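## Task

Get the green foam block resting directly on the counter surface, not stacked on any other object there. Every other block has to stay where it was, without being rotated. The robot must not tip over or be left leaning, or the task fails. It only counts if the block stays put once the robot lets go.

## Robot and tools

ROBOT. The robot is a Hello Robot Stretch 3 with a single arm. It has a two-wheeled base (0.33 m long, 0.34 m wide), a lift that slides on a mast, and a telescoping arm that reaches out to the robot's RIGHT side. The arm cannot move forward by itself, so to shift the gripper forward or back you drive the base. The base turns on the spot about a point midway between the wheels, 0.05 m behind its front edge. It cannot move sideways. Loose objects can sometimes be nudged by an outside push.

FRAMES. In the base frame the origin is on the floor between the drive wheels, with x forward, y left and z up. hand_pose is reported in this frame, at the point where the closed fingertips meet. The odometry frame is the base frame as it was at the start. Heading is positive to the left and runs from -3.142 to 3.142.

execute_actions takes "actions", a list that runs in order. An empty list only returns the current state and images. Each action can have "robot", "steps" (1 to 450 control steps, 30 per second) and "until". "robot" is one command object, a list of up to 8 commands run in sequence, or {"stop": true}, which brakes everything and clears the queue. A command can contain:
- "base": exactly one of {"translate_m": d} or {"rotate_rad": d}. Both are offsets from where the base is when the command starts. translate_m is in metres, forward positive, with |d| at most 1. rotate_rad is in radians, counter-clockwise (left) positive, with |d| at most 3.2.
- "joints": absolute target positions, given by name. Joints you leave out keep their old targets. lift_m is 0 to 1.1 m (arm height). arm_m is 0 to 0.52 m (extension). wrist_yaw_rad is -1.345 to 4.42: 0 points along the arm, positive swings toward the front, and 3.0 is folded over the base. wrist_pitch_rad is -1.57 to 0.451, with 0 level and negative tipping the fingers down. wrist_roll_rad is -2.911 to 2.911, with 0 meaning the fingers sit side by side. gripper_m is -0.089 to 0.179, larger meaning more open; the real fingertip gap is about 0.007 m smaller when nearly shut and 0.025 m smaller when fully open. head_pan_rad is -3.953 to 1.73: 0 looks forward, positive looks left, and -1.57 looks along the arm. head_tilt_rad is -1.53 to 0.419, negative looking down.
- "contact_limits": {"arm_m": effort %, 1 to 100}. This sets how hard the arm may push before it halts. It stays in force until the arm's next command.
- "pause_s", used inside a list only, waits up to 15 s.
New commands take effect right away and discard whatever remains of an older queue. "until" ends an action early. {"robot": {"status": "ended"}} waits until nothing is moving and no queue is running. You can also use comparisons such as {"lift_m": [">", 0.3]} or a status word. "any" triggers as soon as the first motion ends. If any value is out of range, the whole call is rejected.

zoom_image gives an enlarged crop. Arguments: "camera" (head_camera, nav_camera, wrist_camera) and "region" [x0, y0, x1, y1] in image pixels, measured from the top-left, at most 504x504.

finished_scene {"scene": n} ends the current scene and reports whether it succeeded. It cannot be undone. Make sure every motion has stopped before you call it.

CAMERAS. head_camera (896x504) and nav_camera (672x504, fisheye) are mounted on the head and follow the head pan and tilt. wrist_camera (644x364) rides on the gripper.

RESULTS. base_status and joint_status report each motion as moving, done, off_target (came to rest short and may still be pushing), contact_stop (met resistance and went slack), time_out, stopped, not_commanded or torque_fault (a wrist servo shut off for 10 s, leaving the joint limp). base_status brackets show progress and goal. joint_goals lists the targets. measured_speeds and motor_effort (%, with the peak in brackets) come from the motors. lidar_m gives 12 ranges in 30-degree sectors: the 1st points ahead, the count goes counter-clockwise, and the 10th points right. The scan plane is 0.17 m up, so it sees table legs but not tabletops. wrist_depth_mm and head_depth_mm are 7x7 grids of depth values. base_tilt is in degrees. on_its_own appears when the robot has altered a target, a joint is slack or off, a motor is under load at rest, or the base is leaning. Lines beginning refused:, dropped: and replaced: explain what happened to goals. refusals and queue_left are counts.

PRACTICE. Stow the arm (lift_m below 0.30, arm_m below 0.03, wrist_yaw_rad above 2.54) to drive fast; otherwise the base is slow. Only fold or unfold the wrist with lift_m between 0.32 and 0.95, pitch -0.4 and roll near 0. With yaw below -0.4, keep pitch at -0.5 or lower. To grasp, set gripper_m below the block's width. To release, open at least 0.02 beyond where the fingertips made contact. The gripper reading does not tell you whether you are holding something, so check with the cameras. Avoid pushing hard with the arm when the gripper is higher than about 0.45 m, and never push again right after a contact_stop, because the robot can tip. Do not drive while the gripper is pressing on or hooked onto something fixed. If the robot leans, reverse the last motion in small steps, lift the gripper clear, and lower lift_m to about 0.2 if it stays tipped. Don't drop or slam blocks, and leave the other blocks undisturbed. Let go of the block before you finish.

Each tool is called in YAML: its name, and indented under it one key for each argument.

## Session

execute_actions:
  actions:
    - {"robot":{"joints":{"head_tilt_rad":-0.5}},"steps":100,"until":{"robot":{"status":"ended"}}}

Scene clock: 0.87 s.
robot.base_odometry: x=+0.000 y=+0.000 heading=+0.000 (m, m, rad; robot's odometry frame)
robot.turned_by_wheels: +0.000 (rad since the last result)
robot.turned_by_imu: +0.000 (rad since the last result)
robot.base_tilt: forward=+1.0 right=-1.1 (deg)
robot.lidar_m: 2.09 1.80 1.35 1.78 2.27 2.07 0.98 1.57 1.13 1.56 1.49 1.55
robot.head_depth_mm: 1671 1733 1828 1915 1977 1666 1375 / 1858 1938 2050 2185 2123 1647 1362 / 2078 2197 2322 2499 2091 1643 1356 / 2382 2551 2716 2760 2079 1641 1351 / 2764 3021 3288 2837 2072 1627 1340 / 2919 3050 3380 2847 2063 1613 1331 / 2715 2946 3189 2785 2054 1621 1338
robot.base_status: not_commanded
robot.joint_positions: lift_m=+0.334 arm_m=-0.001 wrist_yaw_rad=+2.808 wrist_pitch_rad=-0.451 wrist_roll_rad=+0.012 gripper_m=+0.037 head_pan_rad=+0.008 head_tilt_rad=-0.493
robot.joint_goals: lift_m=+0.334 arm_m=-0.001 wrist_yaw_rad=+2.808 wrist_pitch_rad=-0.451 wrist_roll_rad=+0.012 gripper_m=+0.037 head_pan_rad=+0.008 head_tilt_rad=-0.500
robot.joint_status: lift_m=not_commanded arm_m=not_commanded wrist_yaw_rad=not_commanded wrist_pitch_rad=not_commanded wrist_roll_rad=not_commanded gripper_m=not_commanded head_pan_rad=not_commanded head_tilt_rad=done
robot.measured_speeds: translate_m=+0.000 rotate_rad=+0.000 lift_m=+0.000 arm_m=+0.000 wrist_yaw_rad=+0.000 wrist_pitch_rad=+0.000 wrist_roll_rad=+0.000 head_pan_rad=+0.000 head_tilt_rad=+0.000
robot: refusals=0 queue=done queue_left=0
robot.motor_effort: left_wheel=-1(0) right_wheel=+0(0) lift_m=+24(24) arm_m=-1(0) wrist_yaw_rad=+0(1) wrist_pitch_rad=+9(9) wrist_roll_rad=+0(0) gripper_m=+0(0) head_pan_rad=+0(0) head_tilt_rad=-4(33) (%)
robot.hand_pose: x=+0.0507 y=+0.0644 z=+0.3391 quat_wxyz=(+0.271, +0.709, +0.041, +0.649) (m; robot's base frame)
robot.wrist_depth_mm: - - - - - - - / - - - - - - - / - - - - - - - / 771 803 812 818 783 814 795 / 657 - 643 650 685 639 655 / 546 - 565 534 553 548 535 / 478 475 - 471 471 467 472
pictures: head_camera (sideways: a quarter turn clockwise sets it upright), nav_camera (sideways: a quarter turn counterclockwise sets it upright), wrist_camera
camera_calibration (this result's frames):
head_camera: T_world_to_cam=[[-0.43862, -0.0320539, -0.898101, 1.18715], [0.0314563, 0.998204, -0.0509894, 0.0653518], [0.898122, -0.0506159, -0.436823, 0.52467], [0, 0, 0, 1]] pos_world=[0.0474323, -0.000625081, 1.2987]
nav_camera: T_world_to_cam=[[0.479756, -0.0432615, 0.876335, -1.09801], [-0.0287757, -0.999022, -0.0335647, 0.0950408], [0.87693, -0.0091143, -0.480531, 0.58248], [0, 0, 0, 1]] pos_world=[0.0187156, 0.0527553, 1.24531]
wrist_camera: T_world_to_cam=[[0.936886, -0.348512, -0.0279986, -0.0116083], [-0.217699, -0.518812, -0.826705, 0.362167], [0.273591, 0.780624, -0.561939, 0.29465], [0, 0, 0, 1]] pos_world=[0.00910541, -0.0461598, 0.464656]
Images, in order (width x height): head_camera 896x504, nav_camera 672x504, wrist_camera 644x364.

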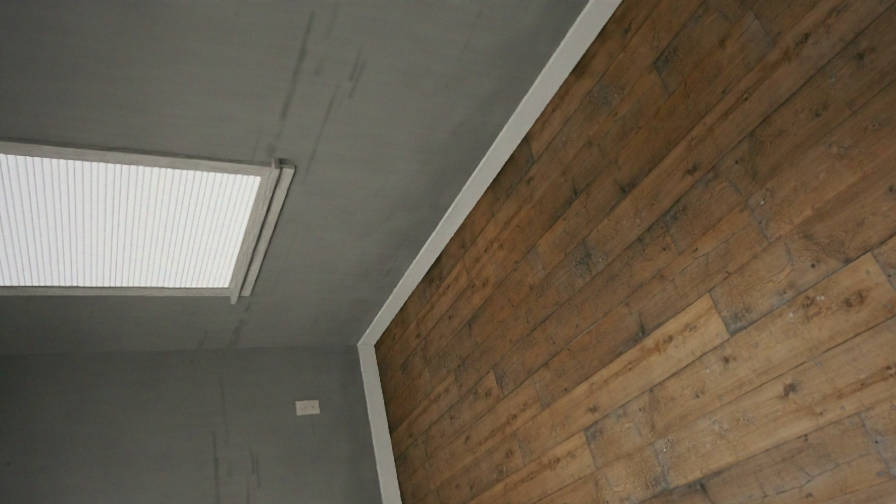

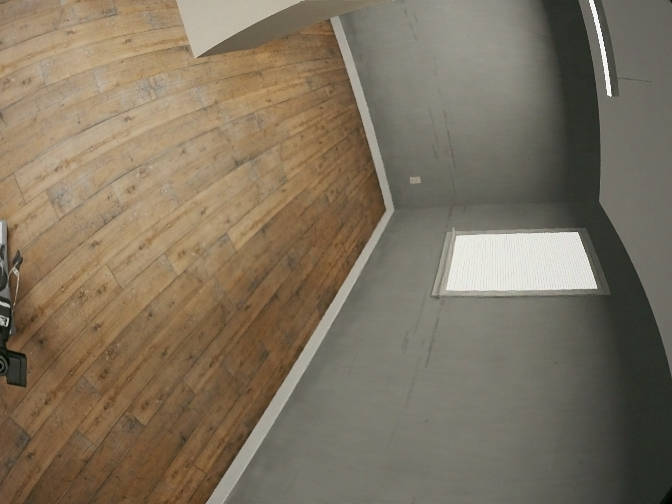

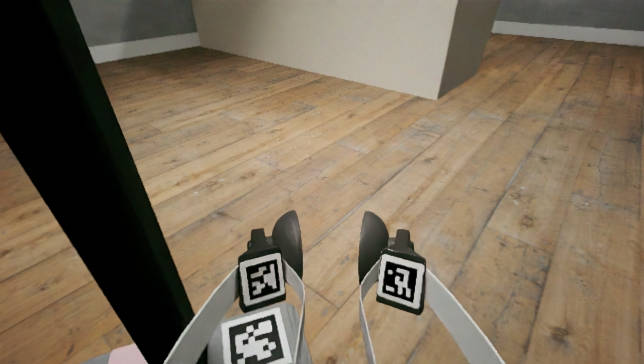

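Counter at left. Look there.

execute_actions:
  actions:
    - {"robot":{"joints":{"head_pan_rad":1.3,"head_tilt_rad":-0.3}},"steps":100,"until":{"robot":{"status":"ended"}}}

Scene clock: 2.83 s.
robot.base_odometry: x=+0.000 y=+0.000 heading=+0.000 (m, m, rad; robot's odometry frame)
robot.turned_by_wheels: +0.000 (rad since the last result)
robot.turned_by_imu: +0.000 (rad since the last result)
robot.base_tilt: forward=+0.9 right=-1.1 (deg)
robot.lidar_m: 2.09 1.80 1.35 1.78 2.27 2.07 0.98 1.56 1.13 1.55 1.49 1.55
robot.head_depth_mm: 3000 3115 3176 1462 1371 1453 1516 / 3212 3303 3424 1479 1482 1551 1552 / 3372 3522 3622 1583 1612 1702 1576 / 3068 3209 3308 1747 1767 1864 1564 / 2702 2861 2927 1892 2002 1983 1566 / 2494 2562 2630 2079 2229 1988 1569 / 2292 2355 2455 2358 2454 1999 1556
robot.base_status: not_commanded
robot.joint_positions: lift_m=+0.334 arm_m=-0.001 wrist_yaw_rad=+2.808 wrist_pitch_rad=-0.451 wrist_roll_rad=+0.012 gripper_m=+0.037 head_pan_rad=+1.293 head_tilt_rad=-0.310
robot.joint_goals: lift_m=+0.334 arm_m=-0.001 wrist_yaw_rad=+2.808 wrist_pitch_rad=-0.451 wrist_roll_rad=+0.012 gripper_m=+0.037 head_pan_rad=+1.300 head_tilt_rad=-0.300
robot.joint_status: lift_m=not_commanded arm_m=not_commanded wrist_yaw_rad=not_commanded wrist_pitch_rad=not_commanded wrist_roll_rad=not_commanded gripper_m=not_commanded head_pan_rad=done head_tilt_rad=done
robot.measured_speeds: translate_m=+0.000 rotate_rad=+0.000 lift_m=+0.000 arm_m=+0.000 wrist_yaw_rad=+0.000 wrist_pitch_rad=+0.000 wrist_roll_rad=+0.000 head_pan_rad=+0.000 head_tilt_rad=+0.000
robot: refusals=0 queue=done queue_left=0
robot.motor_effort: left_wheel=-1(1) right_wheel=+0(1) lift_m=+24(24) arm_m=+0(0) wrist_yaw_rad=+0(0) wrist_pitch_rad=+9(9) wrist_roll_rad=+0(0) gripper_m=+0(1) head_pan_rad=+3(39) head_tilt_rad=+4(23) (%)
robot.hand_pose: x=+0.0507 y=+0.0644 z=+0.3391 quat_wxyz=(+0.271, +0.709, +0.041, +0.649) (m; robot's base frame)
robot.wrist_depth_mm: - - - - - - - / - - - - - - - / - - - - - - - / 778 802 800 800 806 815 806 / 662 - 646 635 672 635 645 / 549 - 571 552 548 551 543 / 474 471 - 463 474 467 468
pictures: head_camera (sideways: a quarter turn clockwise sets it upright), nav_camera (sideways: a quarter turn counterclockwise sets it upright), wrist_camera
camera_calibration (this result's frames):
head_camera: T_world_to_cam=[[-0.0459248, -0.265332, -0.963063, 1.26955], [-0.946485, 0.319872, -0.042993, 0.060918], [0.319464, 0.90955, -0.265822, 0.30566], [0, 0, 0, 1]] pos_world=[0.0183144, 0.0393522, 1.30652]
nav_camera: T_world_to_cam=[[0.130684, 0.286731, 0.949056, -1.19077], [0.952245, -0.302749, -0.0396562, 0.0969958], [0.275955, 0.908916, -0.312603, 0.367617], [0, 0, 0, 1]] pos_world=[-0.0381943, 0.0366637, 1.24887]
wrist_camera: T_world_to_cam=[[0.936886, -0.348512, -0.0279986, -0.0116083], [-0.217699, -0.518812, -0.826705, 0.362167], [0.273591, 0.780623, -0.561939, 0.29465], [0, 0, 0, 1]] pos_world=[0.00910543, -0.0461598, 0.464656]
Images, in order (width x height): head_camera 896x504, nav_camera 672x504, wrist_camera 644x364.

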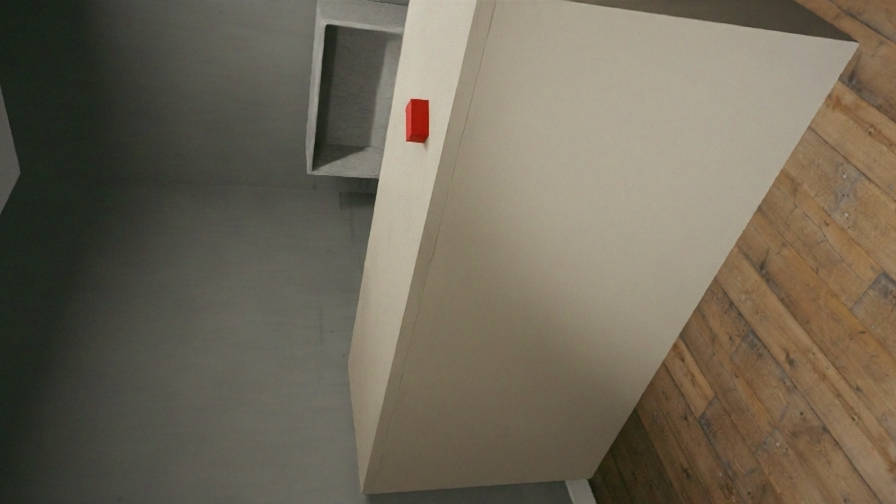

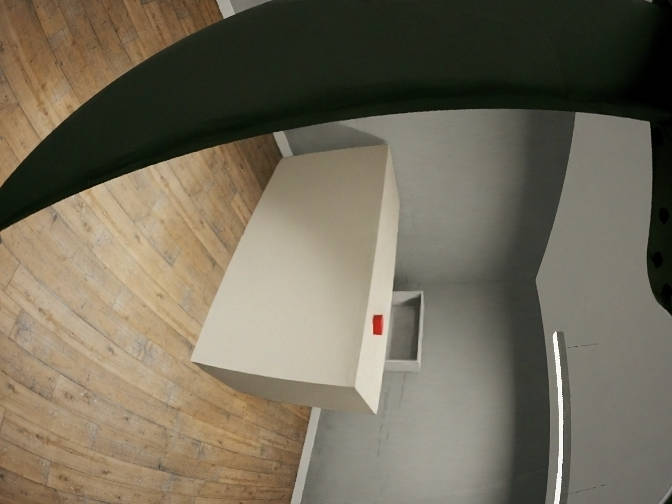

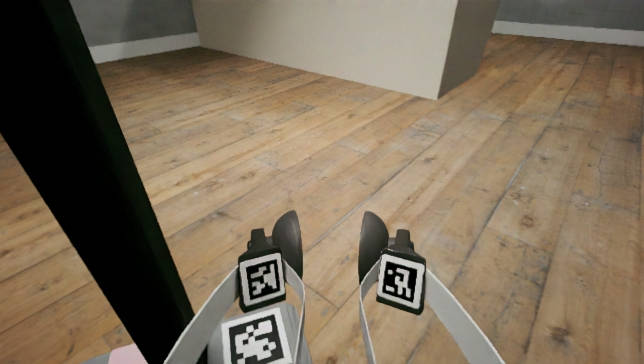

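execute_actions:
  actions:
    - {"robot":[{"joints":{"lift_m":0.27,"wrist_yaw_rad":3.0,"wrist_pitch_rad":-0.4,"head_pan_rad":1.0,"head_tilt_rad":-0.5},"base":{"rotate_rad":0.5}},{"base":{"translate_m":1.0}},{"base":{"translate_m":1.0}}],"steps":450,"until":{"robot":{"status":"ended"}}}

Scene clock: 19.13 s.
robot.base_odometry: x=+1.755 y=+0.959 heading=+0.500 (m, m, rad; robot's odometry frame)
robot.turned_by_wheels: +0.500 (rad since the last result)
robot.turned_by_imu: +0.500 (rad since the last result)
robot.base_tilt: forward=+1.0 right=-1.1 (deg)
robot.lidar_m: 1.21 1.23 1.52 0.64 0.53 0.69 3.10 2.10 1.48 1.41 1.45 1.27
robot.head_depth_mm: 1252 1307 1378 1467 1546 1586 1369 / 1365 1450 1529 1639 1746 1643 1359 / 1534 1586 1634 1810 1938 1636 1347 / 1712 1773 1555 1706 1863 1633 1350 / 1968 2033 2151 2318 1985 1614 1341 / 2182 2246 2168 2410 2044 1623 1343 / 2061 2198 2392 2518 2060 1617 1326
robot.base_status: done (translate_m +1.0000 of +1.0000)
robot.joint_positions: lift_m=+0.270 arm_m=-0.001 wrist_yaw_rad=+2.999 wrist_pitch_rad=-0.420 wrist_roll_rad=+0.012 gripper_m=+0.037 head_pan_rad=+1.007 head_tilt_rad=-0.494
robot.joint_goals: lift_m=+0.270 arm_m=-0.001 wrist_yaw_rad=+3.000 wrist_pitch_rad=-0.400 wrist_roll_rad=+0.012 gripper_m=+0.037 head_pan_rad=+1.000 head_tilt_rad=-0.500
robot.joint_status: lift_m=done arm_m=not_commanded wrist_yaw_rad=done wrist_pitch_rad=done wrist_roll_rad=not_commanded gripper_m=not_commanded head_pan_rad=done head_tilt_rad=done
robot.measured_speeds: translate_m=+0.000 rotate_rad=+0.000 lift_m=+0.000 arm_m=+0.000 wrist_yaw_rad=+0.000 wrist_pitch_rad=+0.000 wrist_roll_rad=+0.000 head_pan_rad=+0.000 head_tilt_rad=+0.000
robot: refusals=0 queue=done queue_left=0
robot.motor_effort: left_wheel=-3(10) right_wheel=+4(12) lift_m=+21(24) arm_m=-1(1) wrist_yaw_rad=+1(5) wrist_pitch_rad=+12(12) wrist_roll_rad=+0(0) gripper_m=+0(0) head_pan_rad=-4(27) head_tilt_rad=-3(20) (%)
robot.hand_pose: x=+0.0106 y=+0.0784 z=+0.2824 quat_wxyz=(+0.197, +0.704, +0.097, +0.675) (m; robot's base frame)
robot.wrist_depth_mm: 442 - - - - - - / 465 496 - - - - - / 503 529 - - - - - / 552 577 743 729 743 730 722 / 595 595 - 587 605 584 579 / 488 499 - - 484 479 480 / 437 - - - 415 414 419
pictures: head_camera (sideways: a quarter turn clockwise sets it upright), nav_camera (sideways: a quarter turn counterclockwise sets it upright), wrist_camera
camera_calibration (this result's frames):
head_camera: T_world_to_cam=[[-0.210794, -0.387094, -0.897621, 1.18513], [-0.822619, 0.566298, -0.0510322, 0.0706173], [0.528076, 0.727643, -0.437803, 0.528203], [0, 0, 0, 1]] pos_world=[0.0289788, 0.0344241, 1.29865]
nav_camera: T_world_to_cam=[[0.296379, 0.380939, 0.875811, -1.09621], [0.824708, -0.564564, -0.0335248, 0.0897826], [0.481681, 0.732224, -0.481489, 0.586137], [0, 0, 0, 1]] pos_world=[-0.031483, 0.039092, 1.2453]
wrist_camera: T_world_to_cam=[[0.986074, -0.163811, -0.0287104, 0.0144488], [-0.111718, -0.524569, -0.844006, 0.317988], [0.123197, 0.83546, -0.535565, 0.252704], [0, 0, 0, 1]] pos_world=[-0.00985507, -0.0419506, 0.404138]
Images, in order (width x height): head_camera 896x504, nav_camera 672x504, wrist_camera 644x364.

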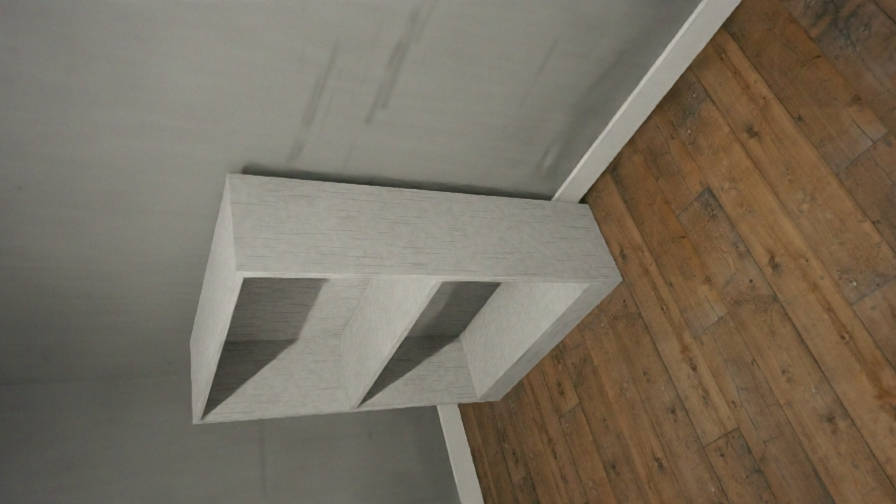

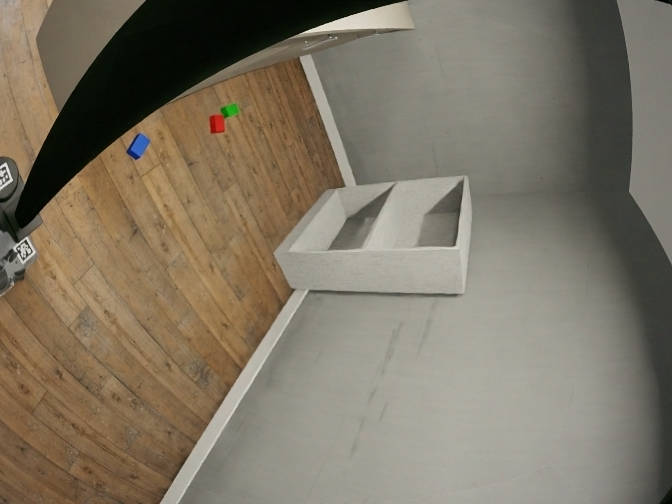

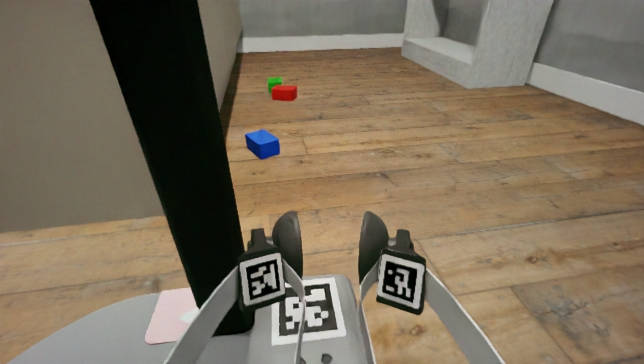

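execute_actions:
  actions:
    - {"robot":[{"base":{"translate_m":0.5}},{"base":{"rotate_rad":-1.57}},{"base":{"translate_m":-1.0}},{"base":{"translate_m":-0.375}},{"joints":{"lift_m":0.4,"wrist_yaw_rad":0,"wrist_pitch_rad":-1.2,"gripper_m":0.12,"head_pan_rad":-1.57,"head_tilt_rad":-1.0}}],"steps":450,"until":{"robot":{"status":"ended"}}}
    - {"steps":300,"until":{"robot":{"status":"ended"}}}

Scene clock: 38.93 s.
robot.base_odometry: x=+1.534 y=+2.404 heading=-1.070 (m, m, rad; robot's odometry frame)
robot.turned_by_wheels: -1.570 (rad since the last result)
robot.turned_by_imu: -1.550 (rad since the last result)
robot.base_tilt: forward=+0.9 right=-1.1 (deg)
robot.lidar_m: 2.77 0.97 0.34 0.35 0.61 0.74 1.00 1.01 0.72 0.69 0.70 0.94
robot.head_depth_mm: 765 742 906 1159 1390 1239 1121 / 762 740 896 1149 1391 1240 1142 / 751 735 892 1145 1379 1250 - / 745 732 887 1133 1366 1258 - / 740 727 884 1115 1367 1222 1104 / 730 723 881 1118 1357 1219 1100 / 724 724 874 1116 1349 1212 1098
robot.base_status: done (translate_m -0.3750 of -0.3750)
robot.joint_positions: lift_m=+0.400 arm_m=-0.001 wrist_yaw_rad=+0.002 wrist_pitch_rad=-1.202 wrist_roll_rad=+0.012 gripper_m=+0.120 head_pan_rad=-1.563 head_tilt_rad=-0.988
robot.joint_goals: lift_m=+0.400 arm_m=-0.001 wrist_yaw_rad=+0.000 wrist_pitch_rad=-1.200 wrist_roll_rad=+0.012 gripper_m=+0.120 head_pan_rad=-1.570 head_tilt_rad=-1.000
robot.joint_status: lift_m=done arm_m=not_commanded wrist_yaw_rad=done wrist_pitch_rad=done wrist_roll_rad=not_commanded gripper_m=done head_pan_rad=done head_tilt_rad=done
robot.measured_speeds: translate_m=+0.000 rotate_rad=+0.000 lift_m=+0.000 arm_m=+0.000 wrist_yaw_rad=+0.000 wrist_pitch_rad=+0.000 wrist_roll_rad=+0.000 head_pan_rad=+0.000 head_tilt_rad=+0.000
robot: refusals=0 queue=done queue_left=0
robot.motor_effort: left_wheel=+2(12) right_wheel=-3(11) lift_m=+26(29) arm_m=+0(1) wrist_yaw_rad=-2(3) wrist_pitch_rad=+1(12) wrist_roll_rad=+0(0) gripper_m=+0(86) head_pan_rad=-4(39) head_tilt_rad=-6(36) (%)
robot.hand_pose: x=-0.0215 y=-0.2134 z=+0.2909 quat_wxyz=(+0.580, +0.398, -0.586, -0.402) (m; robot's base frame)
robot.wrist_depth_mm: 536 521 530 531 523 520 514 / 511 507 487 488 502 493 495 / 487 487 478 489 477 483 482 / 472 472 465 467 461 466 465 / 458 454 447 444 441 447 443 / 430 443 436 432 437 427 428 / 423 422 420 - - - 423
pictures: head_camera (sideways: a quarter turn clockwise sets it upright), nav_camera (sideways: a quarter turn counterclockwise sets it upright), wrist_camera
camera_calibration (this result's frames):
head_camera: T_world_to_cam=[[-0.035171, 0.812145, -0.582394, 0.773185], [0.997981, -0.00229486, -0.0634686, 0.0756649], [-0.0528822, -0.58345, -0.810425, 1.01645], [0, 0, 0, 1]] pos_world=[0.00543366, -0.0347165, 1.27886]
nav_camera: T_world_to_cam=[[-0.0402544, -0.838123, 0.543994, -0.661699], [-0.999123, 0.0400472, -0.0122329, 0.0731733], [-0.0115327, -0.54401, -0.839, 1.05415], [0, 0, 0, 1]] pos_world=[0.0586301, 0.0159542, 1.24529]
wrist_camera: T_world_to_cam=[[-0.999394, 0.0345011, -0.00455978, -0.00883856], [0.0346528, 0.97447, -0.221829, 0.310614], [-0.00320997, -0.221852, -0.975075, 0.404524], [0, 0, 0, 1]] pos_world=[-0.0182983, -0.212635, 0.463304]
Images, in order (width x height): head_camera 896x504, nav_camera 672x504, wrist_camera 644x364.

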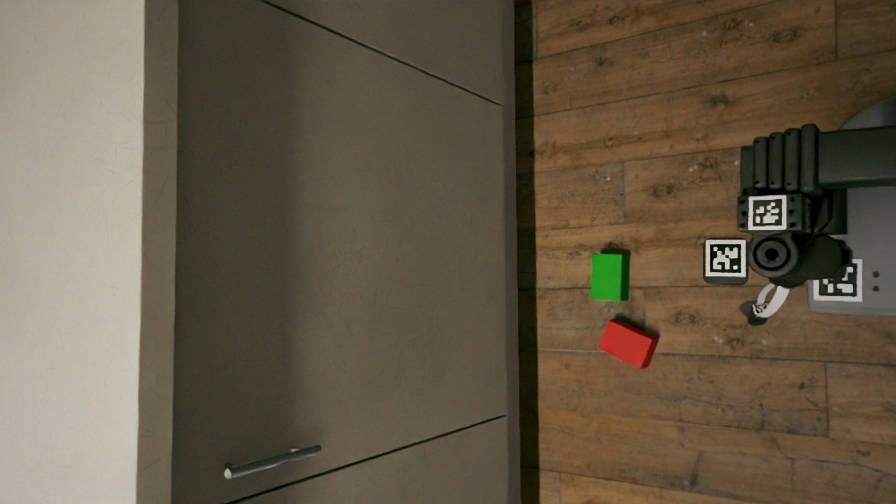

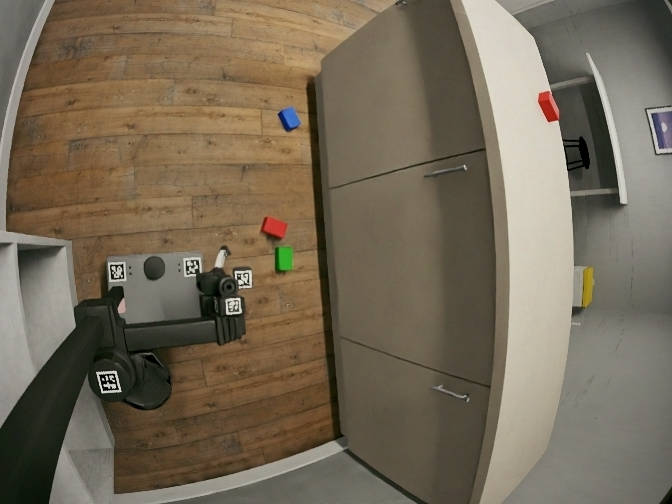

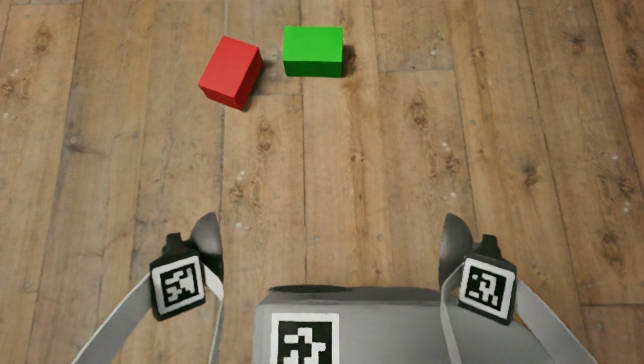

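execute_actions:
  actions:
    - {"robot":{"joints":{"arm_m":0.3,"wrist_pitch_rad":-1.57,"wrist_roll_rad":1.57,"gripper_m":0.1}},"steps":300,"until":{"robot":{"status":"ended"}}}

Scene clock: 44.40 s.
robot.base_odometry: x=+1.534 y=+2.404 heading=-1.070 (m, m, rad; robot's odometry frame)
robot.turned_by_wheels: +0.000 (rad since the last result)
robot.turned_by_imu: +0.000 (rad since the last result)
robot.base_tilt: forward=+0.9 right=-1.1 (deg)
robot.lidar_m: 2.77 0.97 0.34 0.35 0.61 0.74 1.00 1.01 0.72 0.69 0.70 0.94
robot.head_depth_mm: 762 743 905 1160 1399 1250 1124 / 759 738 900 1148 1379 1240 1135 / 753 734 895 1106 1371 1231 - / 746 730 886 1086 1316 1232 1155 / 736 727 883 1124 1366 1223 1121 / 733 723 877 1113 1359 1218 1100 / 729 720 875 1114 1355 1208 1094
robot.base_status: done (translate_m -0.3750 of -0.3750)
robot.joint_positions: lift_m=+0.400 arm_m=+0.300 wrist_yaw_rad=+0.000 wrist_pitch_rad=-1.563 wrist_roll_rad=+1.568 gripper_m=+0.100 head_pan_rad=-1.563 head_tilt_rad=-0.988
robot.joint_goals: lift_m=+0.400 arm_m=+0.300 wrist_yaw_rad=+0.000 wrist_pitch_rad=-1.570 wrist_roll_rad=+1.570 gripper_m=+0.100 head_pan_rad=-1.570 head_tilt_rad=-1.000
robot.joint_status: lift_m=done arm_m=done wrist_yaw_rad=done wrist_pitch_rad=done wrist_roll_rad=done gripper_m=done head_pan_rad=done head_tilt_rad=done
robot.measured_speeds: translate_m=+0.000 rotate_rad=+0.000 lift_m=+0.000 arm_m=+0.000 wrist_yaw_rad=+0.000 wrist_pitch_rad=+0.000 wrist_roll_rad=+0.000 head_pan_rad=+0.000 head_tilt_rad=+0.000
robot: refusals=0 queue=done queue_left=0
robot.motor_effort: left_wheel=+2(2) right_wheel=-2(3) lift_m=+26(26) arm_m=+2(3) wrist_yaw_rad=+0(2) wrist_pitch_rad=-4(4) wrist_roll_rad=+1(2) gripper_m=+0(73) head_pan_rad=-3(3) head_tilt_rad=-6(7) (%)
robot.hand_pose: x=-0.0215 y=-0.4224 z=+0.2822 quat_wxyz=(+0.001, +0.001, -0.710, -0.704) (m; robot's base frame)
robot.wrist_depth_mm: 360 413 415 412 405 407 - / 363 417 421 418 416 417 - / 360 429 434 433 420 425 - / 327 448 433 440 440 429 - / 295 458 461 453 448 443 - / 292 457 417 457 463 458 455 / 292 480 470 473 468 468 460
pictures: head_camera (sideways: a quarter turn clockwise sets it upright), nav_camera (sideways: a quarter turn counterclockwise sets it upright), wrist_camera
camera_calibration (this result's frames):
head_camera: T_world_to_cam=[[-0.0349957, 0.812153, -0.582394, 0.773184], [0.997981, -0.00251018, -0.0634686, 0.0756649], [-0.0530081, -0.583439, -0.810425, 1.01645], [0, 0, 0, 1]] pos_world=[0.00542617, -0.0347163, 1.27886]
nav_camera: T_world_to_cam=[[-0.0404352, -0.838114, 0.543994, -0.661698], [-0.999114, 0.0402628, -0.0122329, 0.0731732], [-0.0116501, -0.544007, -0.839, 1.05415], [0, 0, 0, 1]] pos_world=[0.0586335, 0.0159429, 1.24529]
wrist_camera: T_world_to_cam=[[0.0212182, 0.999775, 0.000608804, 0.426541], [0.989477, -0.0210869, 0.143142, 0.00939102], [0.143123, -0.00243483, -0.989702, 0.449599], [0, 0, 0, 1]] pos_world=[-0.0826906, -0.425153, 0.443365]
Images, in order (width x height): head_camera 896x504, nav_camera 672x504, wrist_camera 644x364.

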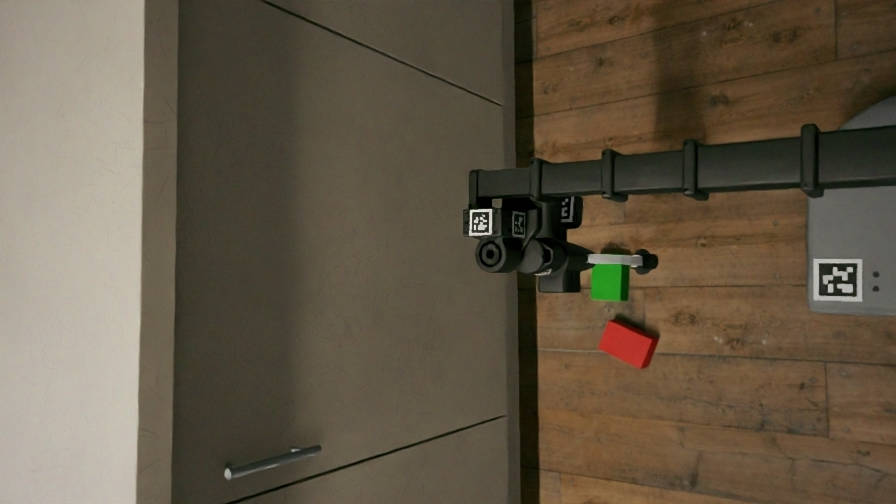

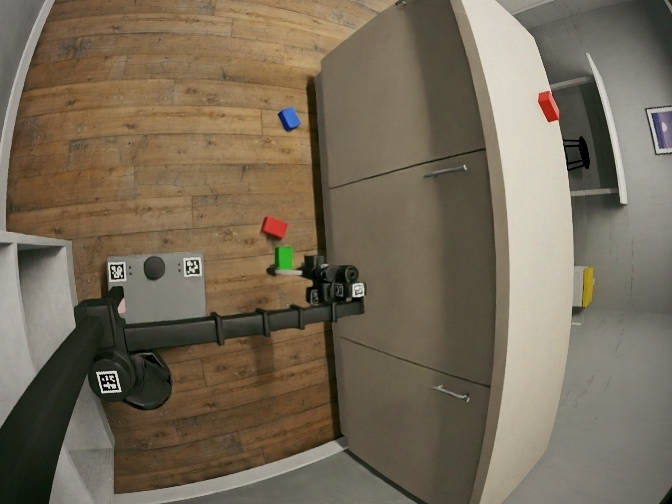

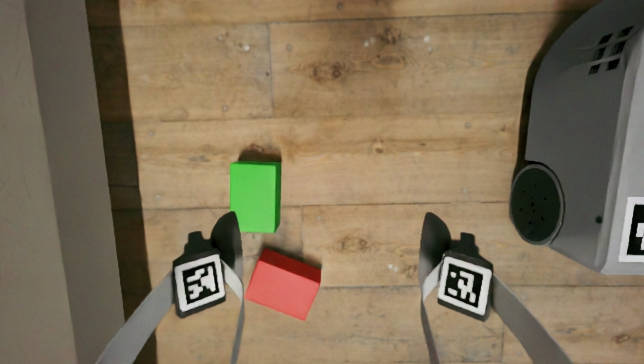

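execute_actions:
  actions:
    - {"robot":[{"joints":{"arm_m":0.392}},{"joints":{"lift_m":0.146}}],"steps":300,"until":{"robot":{"status":"ended"}}}

Scene clock: 51.17 s.
robot.base_odometry: x=+1.534 y=+2.404 heading=-1.070 (m, m, rad; robot's odometry frame)
robot.turned_by_wheels: +0.000 (rad since the last result)
robot.turned_by_imu: +0.000 (rad since the last result)
robot.base_tilt: forward=+0.9 right=-1.1 (deg)
robot.lidar_m: 2.76 0.97 0.34 0.35 0.61 0.74 1.00 1.01 0.72 0.68 0.70 0.94
robot.head_depth_mm: 765 743 907 1164 1392 1242 1121 / 752 740 904 1148 1383 1231 1129 / 752 735 889 1144 1387 1238 - / 749 735 887 1134 1331 1227 1149 / 738 729 883 1122 1365 1220 1123 / 730 724 877 1116 1359 1213 1104 / 724 724 875 1109 1359 1213 1101
robot.base_status: done (translate_m -0.3750 of -0.3750)
robot.joint_positions: lift_m=+0.146 arm_m=+0.392 wrist_yaw_rad=+0.000 wrist_pitch_rad=-1.563 wrist_roll_rad=+1.568 gripper_m=+0.100 head_pan_rad=-1.563 head_tilt_rad=-0.988
robot.joint_goals: lift_m=+0.146 arm_m=+0.392 wrist_yaw_rad=+0.000 wrist_pitch_rad=-1.570 wrist_roll_rad=+1.570 gripper_m=+0.100 head_pan_rad=-1.570 head_tilt_rad=-1.000
robot.joint_status: lift_m=done arm_m=done wrist_yaw_rad=done wrist_pitch_rad=done wrist_roll_rad=done gripper_m=done head_pan_rad=done head_tilt_rad=done
robot.measured_speeds: translate_m=+0.000 rotate_rad=+0.000 lift_m=+0.000 arm_m=+0.000 wrist_yaw_rad=+0.000 wrist_pitch_rad=+0.000 wrist_roll_rad=+0.000 head_pan_rad=+0.000 head_tilt_rad=+0.000
robot: refusals=0 queue=done queue_left=0
robot.motor_effort: left_wheel=+1(1) right_wheel=-3(3) lift_m=+22(26) arm_m=+2(1) wrist_yaw_rad=+0(1) wrist_pitch_rad=-4(4) wrist_roll_rad=+1(1) gripper_m=+0(0) head_pan_rad=-4(4) head_tilt_rad=-7(6) (%)
robot.hand_pose: x=-0.0215 y=-0.5144 z=+0.0284 quat_wxyz=(+0.001, +0.001, -0.710, -0.704) (m; robot's base frame)
robot.wrist_depth_mm: 177 176 175 173 174 172 171 / 182 180 180 178 177 175 174 / 185 184 183 182 179 179 178 / 191 189 187 186 185 184 182 / 194 193 191 146 189 189 187 / 200 199 150 148 194 192 193 / 206 204 203 153 200 199 196
pictures: head_camera (sideways: a quarter turn clockwise sets it upright), nav_camera (sideways: a quarter turn counterclockwise sets it upright), wrist_camera
camera_calibration (this result's frames):
head_camera: T_world_to_cam=[[-0.0349957, 0.812153, -0.582394, 0.773184], [0.997981, -0.0025102, -0.0634686, 0.0756649], [-0.0530081, -0.583439, -0.810425, 1.01645], [0, 0, 0, 1]] pos_world=[0.00542617, -0.0347163, 1.27886]
nav_camera: T_world_to_cam=[[-0.0404352, -0.838114, 0.543994, -0.661698], [-0.999114, 0.0402628, -0.0122329, 0.0731733], [-0.0116501, -0.544007, -0.839, 1.05415], [0, 0, 0, 1]] pos_world=[0.0586336, 0.0159428, 1.24529]
wrist_camera: T_world_to_cam=[[0.0212245, 0.999774, 0.000720711, 0.518647], [0.989477, -0.0211091, 0.14314, 0.0437627], [0.143123, -0.00232495, -0.989702, 0.198294], [0, 0, 0, 1]] pos_world=[-0.0826906, -0.517145, 0.189614]
Images, in order (width x height): head_camera 896x504, nav_camera 672x504, wrist_camera 644x364.

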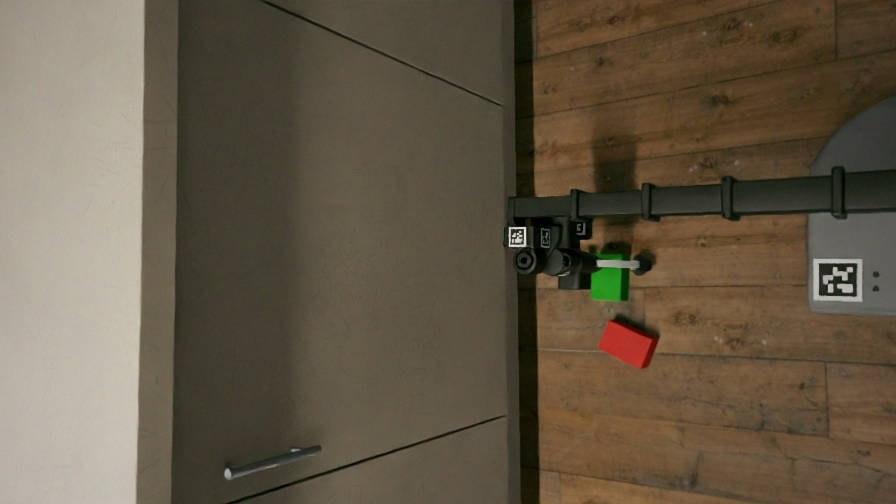

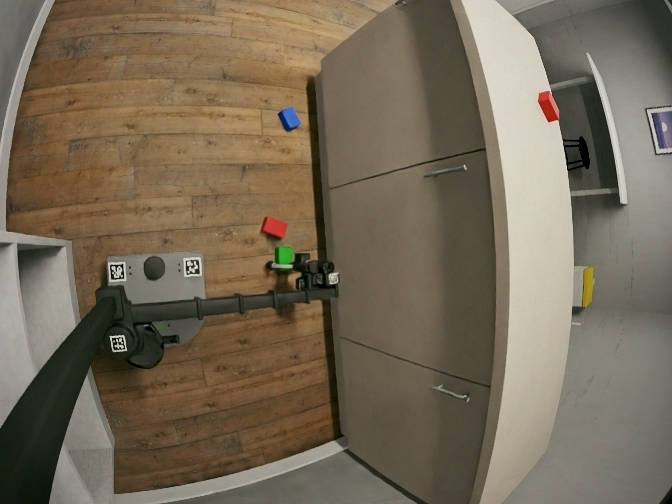

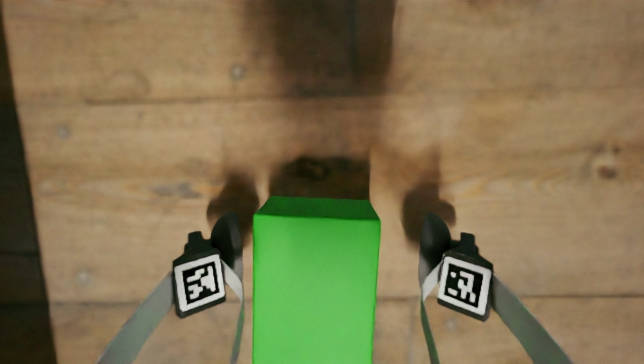

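execute_actions:
  actions:
    - {"robot":[{"joints":{"gripper_m":0.0}},{"pause_s":0.5},{"joints":{"lift_m":0.3}},{"joints":{"arm_m":0.0,"lift_m":0.6},"base":{"rotate_rad":0.6}},{"joints":{"lift_m":1.1},"base":{"translate_m":-0.45}},{"base":{"rotate_rad":-0.6}}],"steps":450,"until":{"robot":{"status":"ended"}}}
    - {"steps":300,"until":{"robot":{"status":"ended"}}}

Scene clock: 69.43 s.
robot.base_odometry: x=+1.133 y=+2.608 heading=-1.070 (m, m, rad; robot's odometry frame)
robot.turned_by_wheels: +0.000 (rad since the last result)
robot.turned_by_imu: -0.002 (rad since the last result)
robot.base_tilt: forward=+0.9 right=-1.1 (deg)
robot.lidar_m: 3.14 1.33 0.75 0.84 0.86 0.65 0.62 0.63 0.47 0.44 0.46 0.61
robot.head_depth_mm: - - - 796 1019 1245 1125 / - - - - 1134 1246 1142 / - - - - - - - / 759 611 - - 289 - - / 738 608 - - 607 729 1119 / 734 604 539 717 941 1190 1103 / 726 598 536 699 954 1208 1100
robot.base_status: done (rotate_rad -0.5999 of -0.6000)
robot.joint_positions: lift_m=+1.100 arm_m=+0.000 wrist_yaw_rad=+0.000 wrist_pitch_rad=-1.563 wrist_roll_rad=+1.568 gripper_m=+0.014 head_pan_rad=-1.563 head_tilt_rad=-0.988
robot.joint_goals: lift_m=+1.100 arm_m=+0.000 wrist_yaw_rad=+0.000 wrist_pitch_rad=-1.570 wrist_roll_rad=+1.570 gripper_m=+0.013 head_pan_rad=-1.570 head_tilt_rad=-1.000
robot.joint_status: lift_m=done arm_m=done wrist_yaw_rad=done wrist_pitch_rad=done wrist_roll_rad=done gripper_m=done head_pan_rad=done head_tilt_rad=done
robot.measured_speeds: translate_m=+0.000 rotate_rad=+0.000 lift_m=+0.000 arm_m=+0.000 wrist_yaw_rad=+0.000 wrist_pitch_rad=+0.000 wrist_roll_rad=+0.000 head_pan_rad=+0.000 head_tilt_rad=+0.000
robot: refusals=0 queue=done queue_left=0
robot.on_its_own: gripper_m is held at +0.013, not at your +0.000, by its stall guard, which is not easing now
robot.motor_effort: left_wheel=+2(10) right_wheel=-3(12) lift_m=+26(27) arm_m=-3(3) wrist_yaw_rad=+0(0) wrist_pitch_rad=-4(4) wrist_roll_rad=+1(1) gripper_m=-22(100) head_pan_rad=-3(3) head_tilt_rad=-7(8) (%)
robot.hand_pose: x=-0.0215 y=-0.1229 z=+0.9822 quat_wxyz=(+0.001, +0.001, -0.710, -0.705) (m; robot's base frame)
robot.wrist_depth_mm: 369 530 - - - - - / 363 523 - - - - 956 / 363 529 - - - - 962 / 356 513 974 - - - - / 357 511 759 141 - - - / 360 509 711 144 144 - - / 354 478 819 148 - - 894
pictures: head_camera (sideways: a quarter turn clockwise sets it upright), nav_camera (sideways: a quarter turn counterclockwise sets it upright), wrist_camera
camera_calibration (this result's frames):
head_camera: T_world_to_cam=[[-0.034897, 0.812175, -0.582369, 0.77315], [0.99798, -0.00262969, -0.0634689, 0.0756653], [-0.0530793, -0.583407, -0.810443, 1.01648], [0, 0, 0, 1]] pos_world=[0.00542194, -0.0347155, 1.27886]
nav_camera: T_world_to_cam=[[-0.0405371, -0.838126, 0.543968, -0.661663], [-0.999109, 0.0403847, -0.0122314, 0.0731713], [-0.0117165, -0.54398, -0.839017, 1.05418], [0, 0, 0, 1]] pos_world=[0.0586355, 0.0159382, 1.24529]
wrist_camera: T_world_to_cam=[[0.0212256, 0.999774, 0.000948229, 0.126336], [0.989477, -0.0211427, 0.143135, -0.0844917], [0.143123, -0.00209988, -0.989703, 1.14315], [0, 0, 0, 1]] pos_world=[-0.0826906, -0.125693, 1.14336]
Images, in order (width x height): head_camera 896x504, nav_camera 672x504, wrist_camera 644x364.

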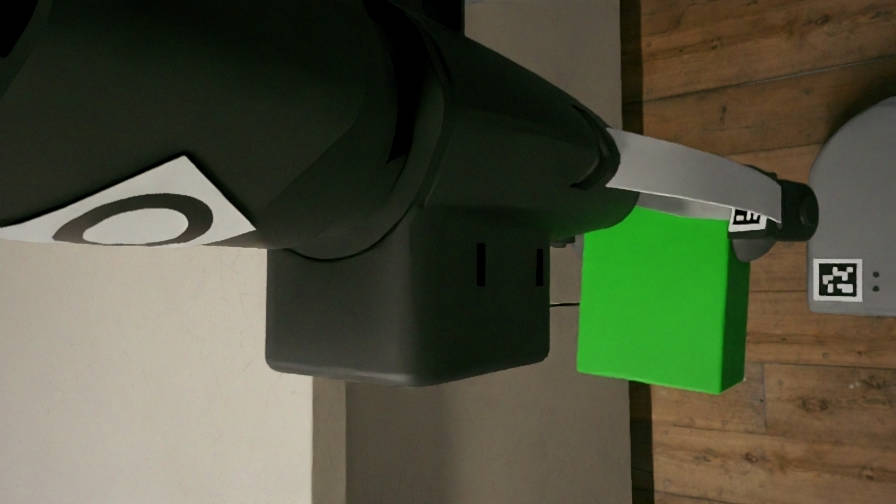

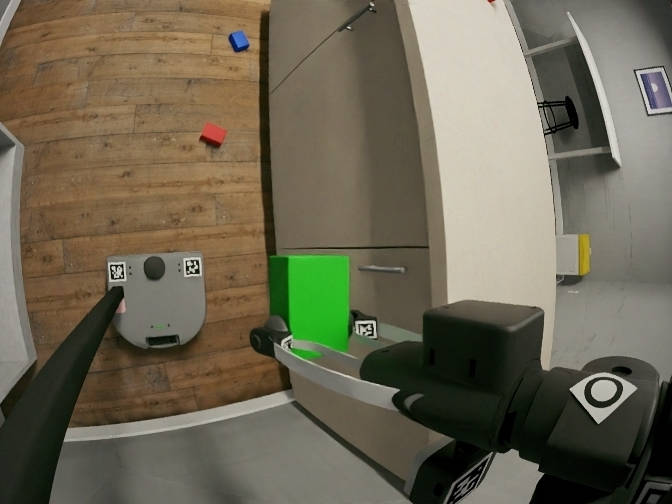

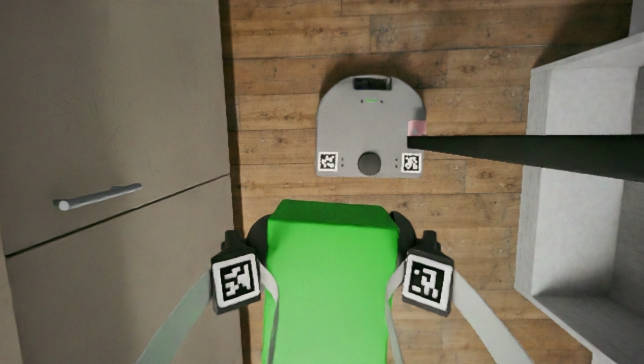

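execute_actions:
  actions:
    - {"robot":{"joints":{"arm_m":0.5}},"steps":300,"until":{"robot":{"status":"ended"}}}

Scene clock: 75.07 s.
robot.base_odometry: x=+1.133 y=+2.608 heading=-1.070 (m, m, rad; robot's odometry frame)
robot.turned_by_wheels: +0.000 (rad since the last result)
robot.turned_by_imu: +0.000 (rad since the last result)
robot.base_tilt: forward=+0.9 right=-1.1 (deg)
robot.lidar_m: 3.14 1.33 0.75 0.83 0.86 0.65 0.62 0.64 0.47 0.45 0.46 0.61
robot.head_depth_mm: 765 623 557 730 1022 1243 1122 / 758 620 552 725 1004 1245 1131 / 750 615 550 720 993 1229 1149 / 572 612 547 712 984 1237 1155 / 715 607 543 709 979 1224 1124 / 730 602 540 704 969 1219 1102 / 723 597 537 698 952 1192 1102
robot.base_status: done (rotate_rad -0.5999 of -0.6000)
robot.joint_positions: lift_m=+1.100 arm_m=+0.500 wrist_yaw_rad=+0.000 wrist_pitch_rad=-1.563 wrist_roll_rad=+1.568 gripper_m=+0.014 head_pan_rad=-1.563 head_tilt_rad=-0.988
robot.joint_goals: lift_m=+1.100 arm_m=+0.500 wrist_yaw_rad=+0.000 wrist_pitch_rad=-1.570 wrist_roll_rad=+1.570 gripper_m=+0.013 head_pan_rad=-1.570 head_tilt_rad=-1.000
robot.joint_status: lift_m=done arm_m=done wrist_yaw_rad=done wrist_pitch_rad=done wrist_roll_rad=done gripper_m=done head_pan_rad=done head_tilt_rad=done
robot.measured_speeds: translate_m=+0.000 rotate_rad=+0.000 lift_m=+0.000 arm_m=+0.000 wrist_yaw_rad=+0.000 wrist_pitch_rad=+0.000 wrist_roll_rad=+0.000 head_pan_rad=+0.000 head_tilt_rad=+0.000
robot: refusals=0 queue=done queue_left=0
robot.on_its_own: gripper_m is held at +0.013, not at your +0.000, by its stall guard, which is still easing
robot.motor_effort: left_wheel=+2(2) right_wheel=-3(3) lift_m=+26(26) arm_m=+2(1) wrist_yaw_rad=+0(1) wrist_pitch_rad=-4(4) wrist_roll_rad=+0(1) gripper_m=-22(22) head_pan_rad=-3(3) head_tilt_rad=-5(7) (%)
robot.hand_pose: x=-0.0215 y=-0.6223 z=+0.9822 quat_wxyz=(+0.001, +0.001, -0.710, -0.705) (m; robot's base frame)
robot.wrist_depth_mm: 219 216 217 215 213 214 213 / 222 222 220 219 219 217 216 / 229 228 226 225 222 221 220 / 234 234 231 228 229 226 229 / 242 239 237 141 232 231 234 / 246 243 242 144 144 235 - / 253 251 250 147 245 244 -
pictures: head_camera (sideways: a quarter turn clockwise sets it upright), nav_camera (sideways: a quarter turn counterclockwise sets it upright), wrist_camera
camera_calibration (this result's frames):
head_camera: T_world_to_cam=[[-0.0347954, 0.812252, -0.582268, 0.773018], [0.99798, -0.00274731, -0.0634702, 0.075667], [-0.0531535, -0.5833, -0.810516, 1.01657], [0, 0, 0, 1]] pos_world=[0.00541755, -0.0347126, 1.27885]
nav_camera: T_world_to_cam=[[-0.040642, -0.838189, 0.543864, -0.661527], [-0.999104, 0.0405119, -0.0122255, 0.0731635], [-0.0117857, -0.543874, -0.839084, 1.05426], [0, 0, 0, 1]] pos_world=[0.0586374, 0.0159386, 1.24529]
wrist_camera: T_world_to_cam=[[0.0217802, 0.999762, 0.000948009, 0.625651], [0.989465, -0.0216916, 0.143138, -0.0953998], [0.143124, -0.00217954, -0.989702, 1.14206], [0, 0, 0, 1]] pos_world=[-0.0826877, -0.625083, 1.14336]
Images, in order (width x height): head_camera 896x504, nav_camera 672x504, wrist_camera 644x364.

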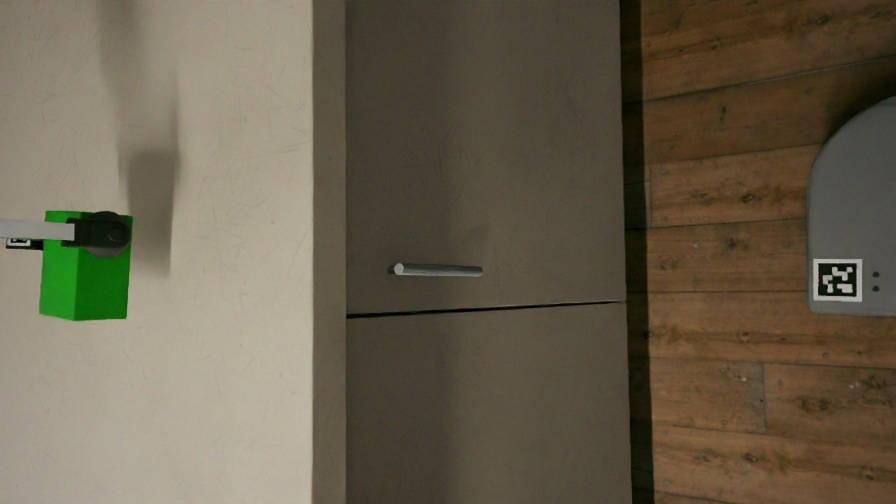

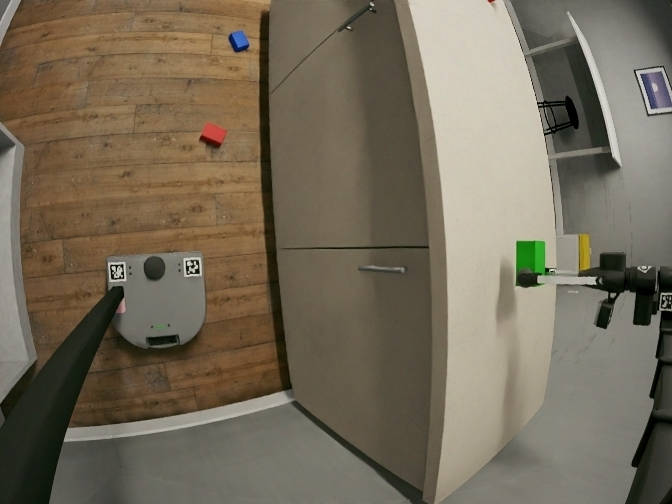

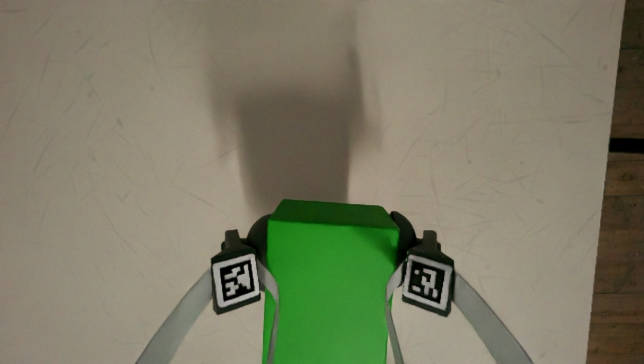

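Depth is 43 mm more than at the floor grasp; lower by 0.04 and release.

execute_actions:
  actions:
    - {"robot":[{"joints":{"lift_m":1.06}},{"joints":{"gripper_m":0.1}},{"joints":{"lift_m":1.1}},{"joints":{"arm_m":0.0}}],"steps":450,"until":{"robot":{"status":"ended"}}}

Scene clock: 86.30 s.
robot.base_odometry: x=+1.133 y=+2.608 heading=-1.070 (m, m, rad; robot's odometry frame)
robot.turned_by_wheels: +0.000 (rad since the last result)
robot.turned_by_imu: +0.000 (rad since the last result)
robot.base_tilt: forward=+0.9 right=-1.1 (deg)
robot.lidar_m: 3.15 1.33 0.75 0.84 0.86 0.65 0.62 0.64 0.47 0.44 0.46 0.61
robot.head_depth_mm: - - - 801 1020 1246 1129 / - - - - 1133 1231 1141 / - - - - - - - / 755 595 - - 1051 1234 - / 740 604 - - 1035 1226 1118 / 732 602 540 717 967 1218 1102 / 726 597 536 698 957 1209 1105
robot.base_status: done (rotate_rad -0.5999 of -0.6000)
robot.joint_positions: lift_m=+1.100 arm_m=+0.000 wrist_yaw_rad=+0.000 wrist_pitch_rad=-1.563 wrist_roll_rad=+1.568 gripper_m=+0.100 head_pan_rad=-1.563 head_tilt_rad=-0.988
robot.joint_goals: lift_m=+1.100 arm_m=+0.000 wrist_yaw_rad=+0.000 wrist_pitch_rad=-1.570 wrist_roll_rad=+1.570 gripper_m=+0.100 head_pan_rad=-1.570 head_tilt_rad=-1.000
robot.joint_status: lift_m=done arm_m=done wrist_yaw_rad=done wrist_pitch_rad=done wrist_roll_rad=done gripper_m=done head_pan_rad=done head_tilt_rad=done
robot.measured_speeds: translate_m=+0.000 rotate_rad=+0.000 lift_m=+0.000 arm_m=+0.000 wrist_yaw_rad=+0.000 wrist_pitch_rad=+0.000 wrist_roll_rad=+0.000 head_pan_rad=+0.000 head_tilt_rad=+0.000
robot: refusals=0 queue=done queue_left=0
robot.motor_effort: left_wheel=+2(2) right_wheel=-3(3) lift_m=+26(28) arm_m=-3(2) wrist_yaw_rad=-1(0) wrist_pitch_rad=-4(4) wrist_roll_rad=+1(1) gripper_m=+1(84) head_pan_rad=-3(4) head_tilt_rad=-6(7) (%)
robot.hand_pose: x=-0.0215 y=-0.1228 z=+0.9822 quat_wxyz=(+0.001, +0.001, -0.710, -0.705) (m; robot's base frame)
robot.wrist_depth_mm: 363 526 - - - - - / 366 527 - - - - 963 / 361 520 - - - - 997 / 355 512 985 - - - - / 361 508 - - - - - / 357 477 - - - - - / 357 546 958 - - - 897
pictures: head_camera (sideways: a quarter turn clockwise sets it upright), nav_camera (sideways: a quarter turn counterclockwise sets it upright), wrist_camera
camera_calibration (this result's frames):
head_camera: T_world_to_cam=[[-0.0347923, 0.812254, -0.582265, 0.773015], [0.99798, -0.0027509, -0.0634702, 0.075667], [-0.0531557, -0.583297, -0.810518, 1.01657], [0, 0, 0, 1]] pos_world=[0.00541742, -0.0347125, 1.27885]
nav_camera: T_world_to_cam=[[-0.0406452, -0.83819, 0.543861, -0.661523], [-0.999104, 0.0405158, -0.0122253, 0.0731633], [-0.0117878, -0.543871, -0.839086, 1.05427], [0, 0, 0, 1]] pos_world=[0.0586375, 0.0159386, 1.24529]
wrist_camera: T_world_to_cam=[[0.02178, 0.999762, 0.00129602, 0.125922], [0.989465, -0.0217412, 0.14313, -0.0845659], [0.143124, -0.001835, -0.989703, 1.1432], [0, 0, 0, 1]] pos_world=[-0.0826877, -0.125633, 1.14337]
Images, in order (width x height): head_camera 896x504, nav_camera 672x504, wrist_camera 644x364.

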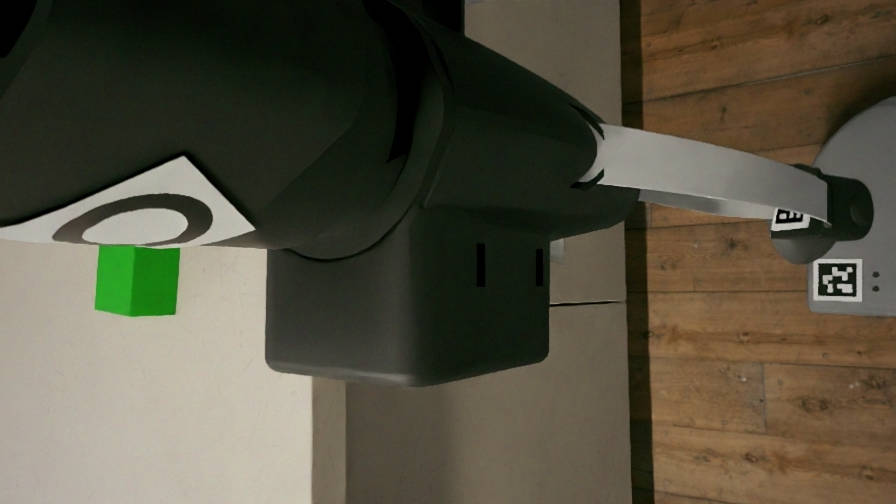

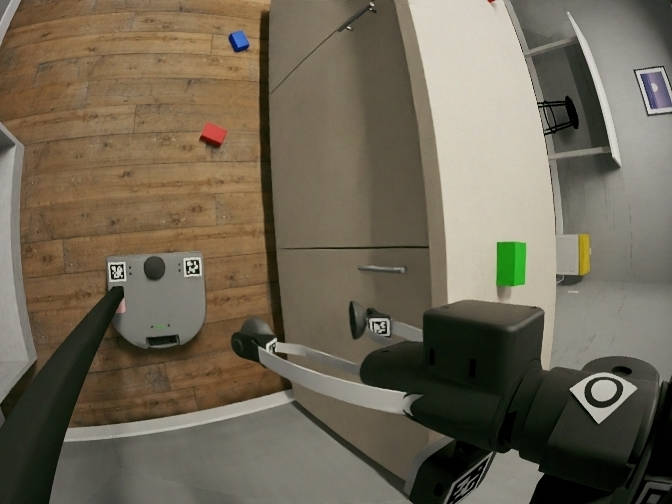

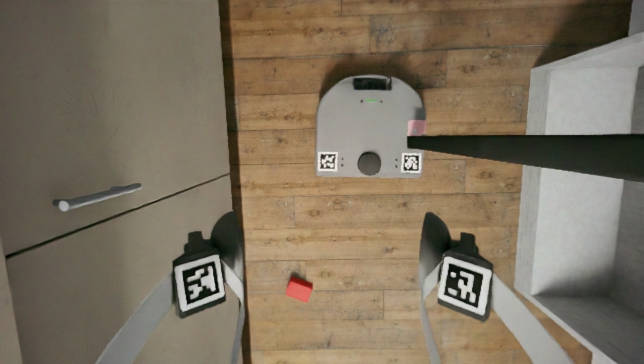

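finished_scene:
  scene: 2

The scene is finished: the task was done.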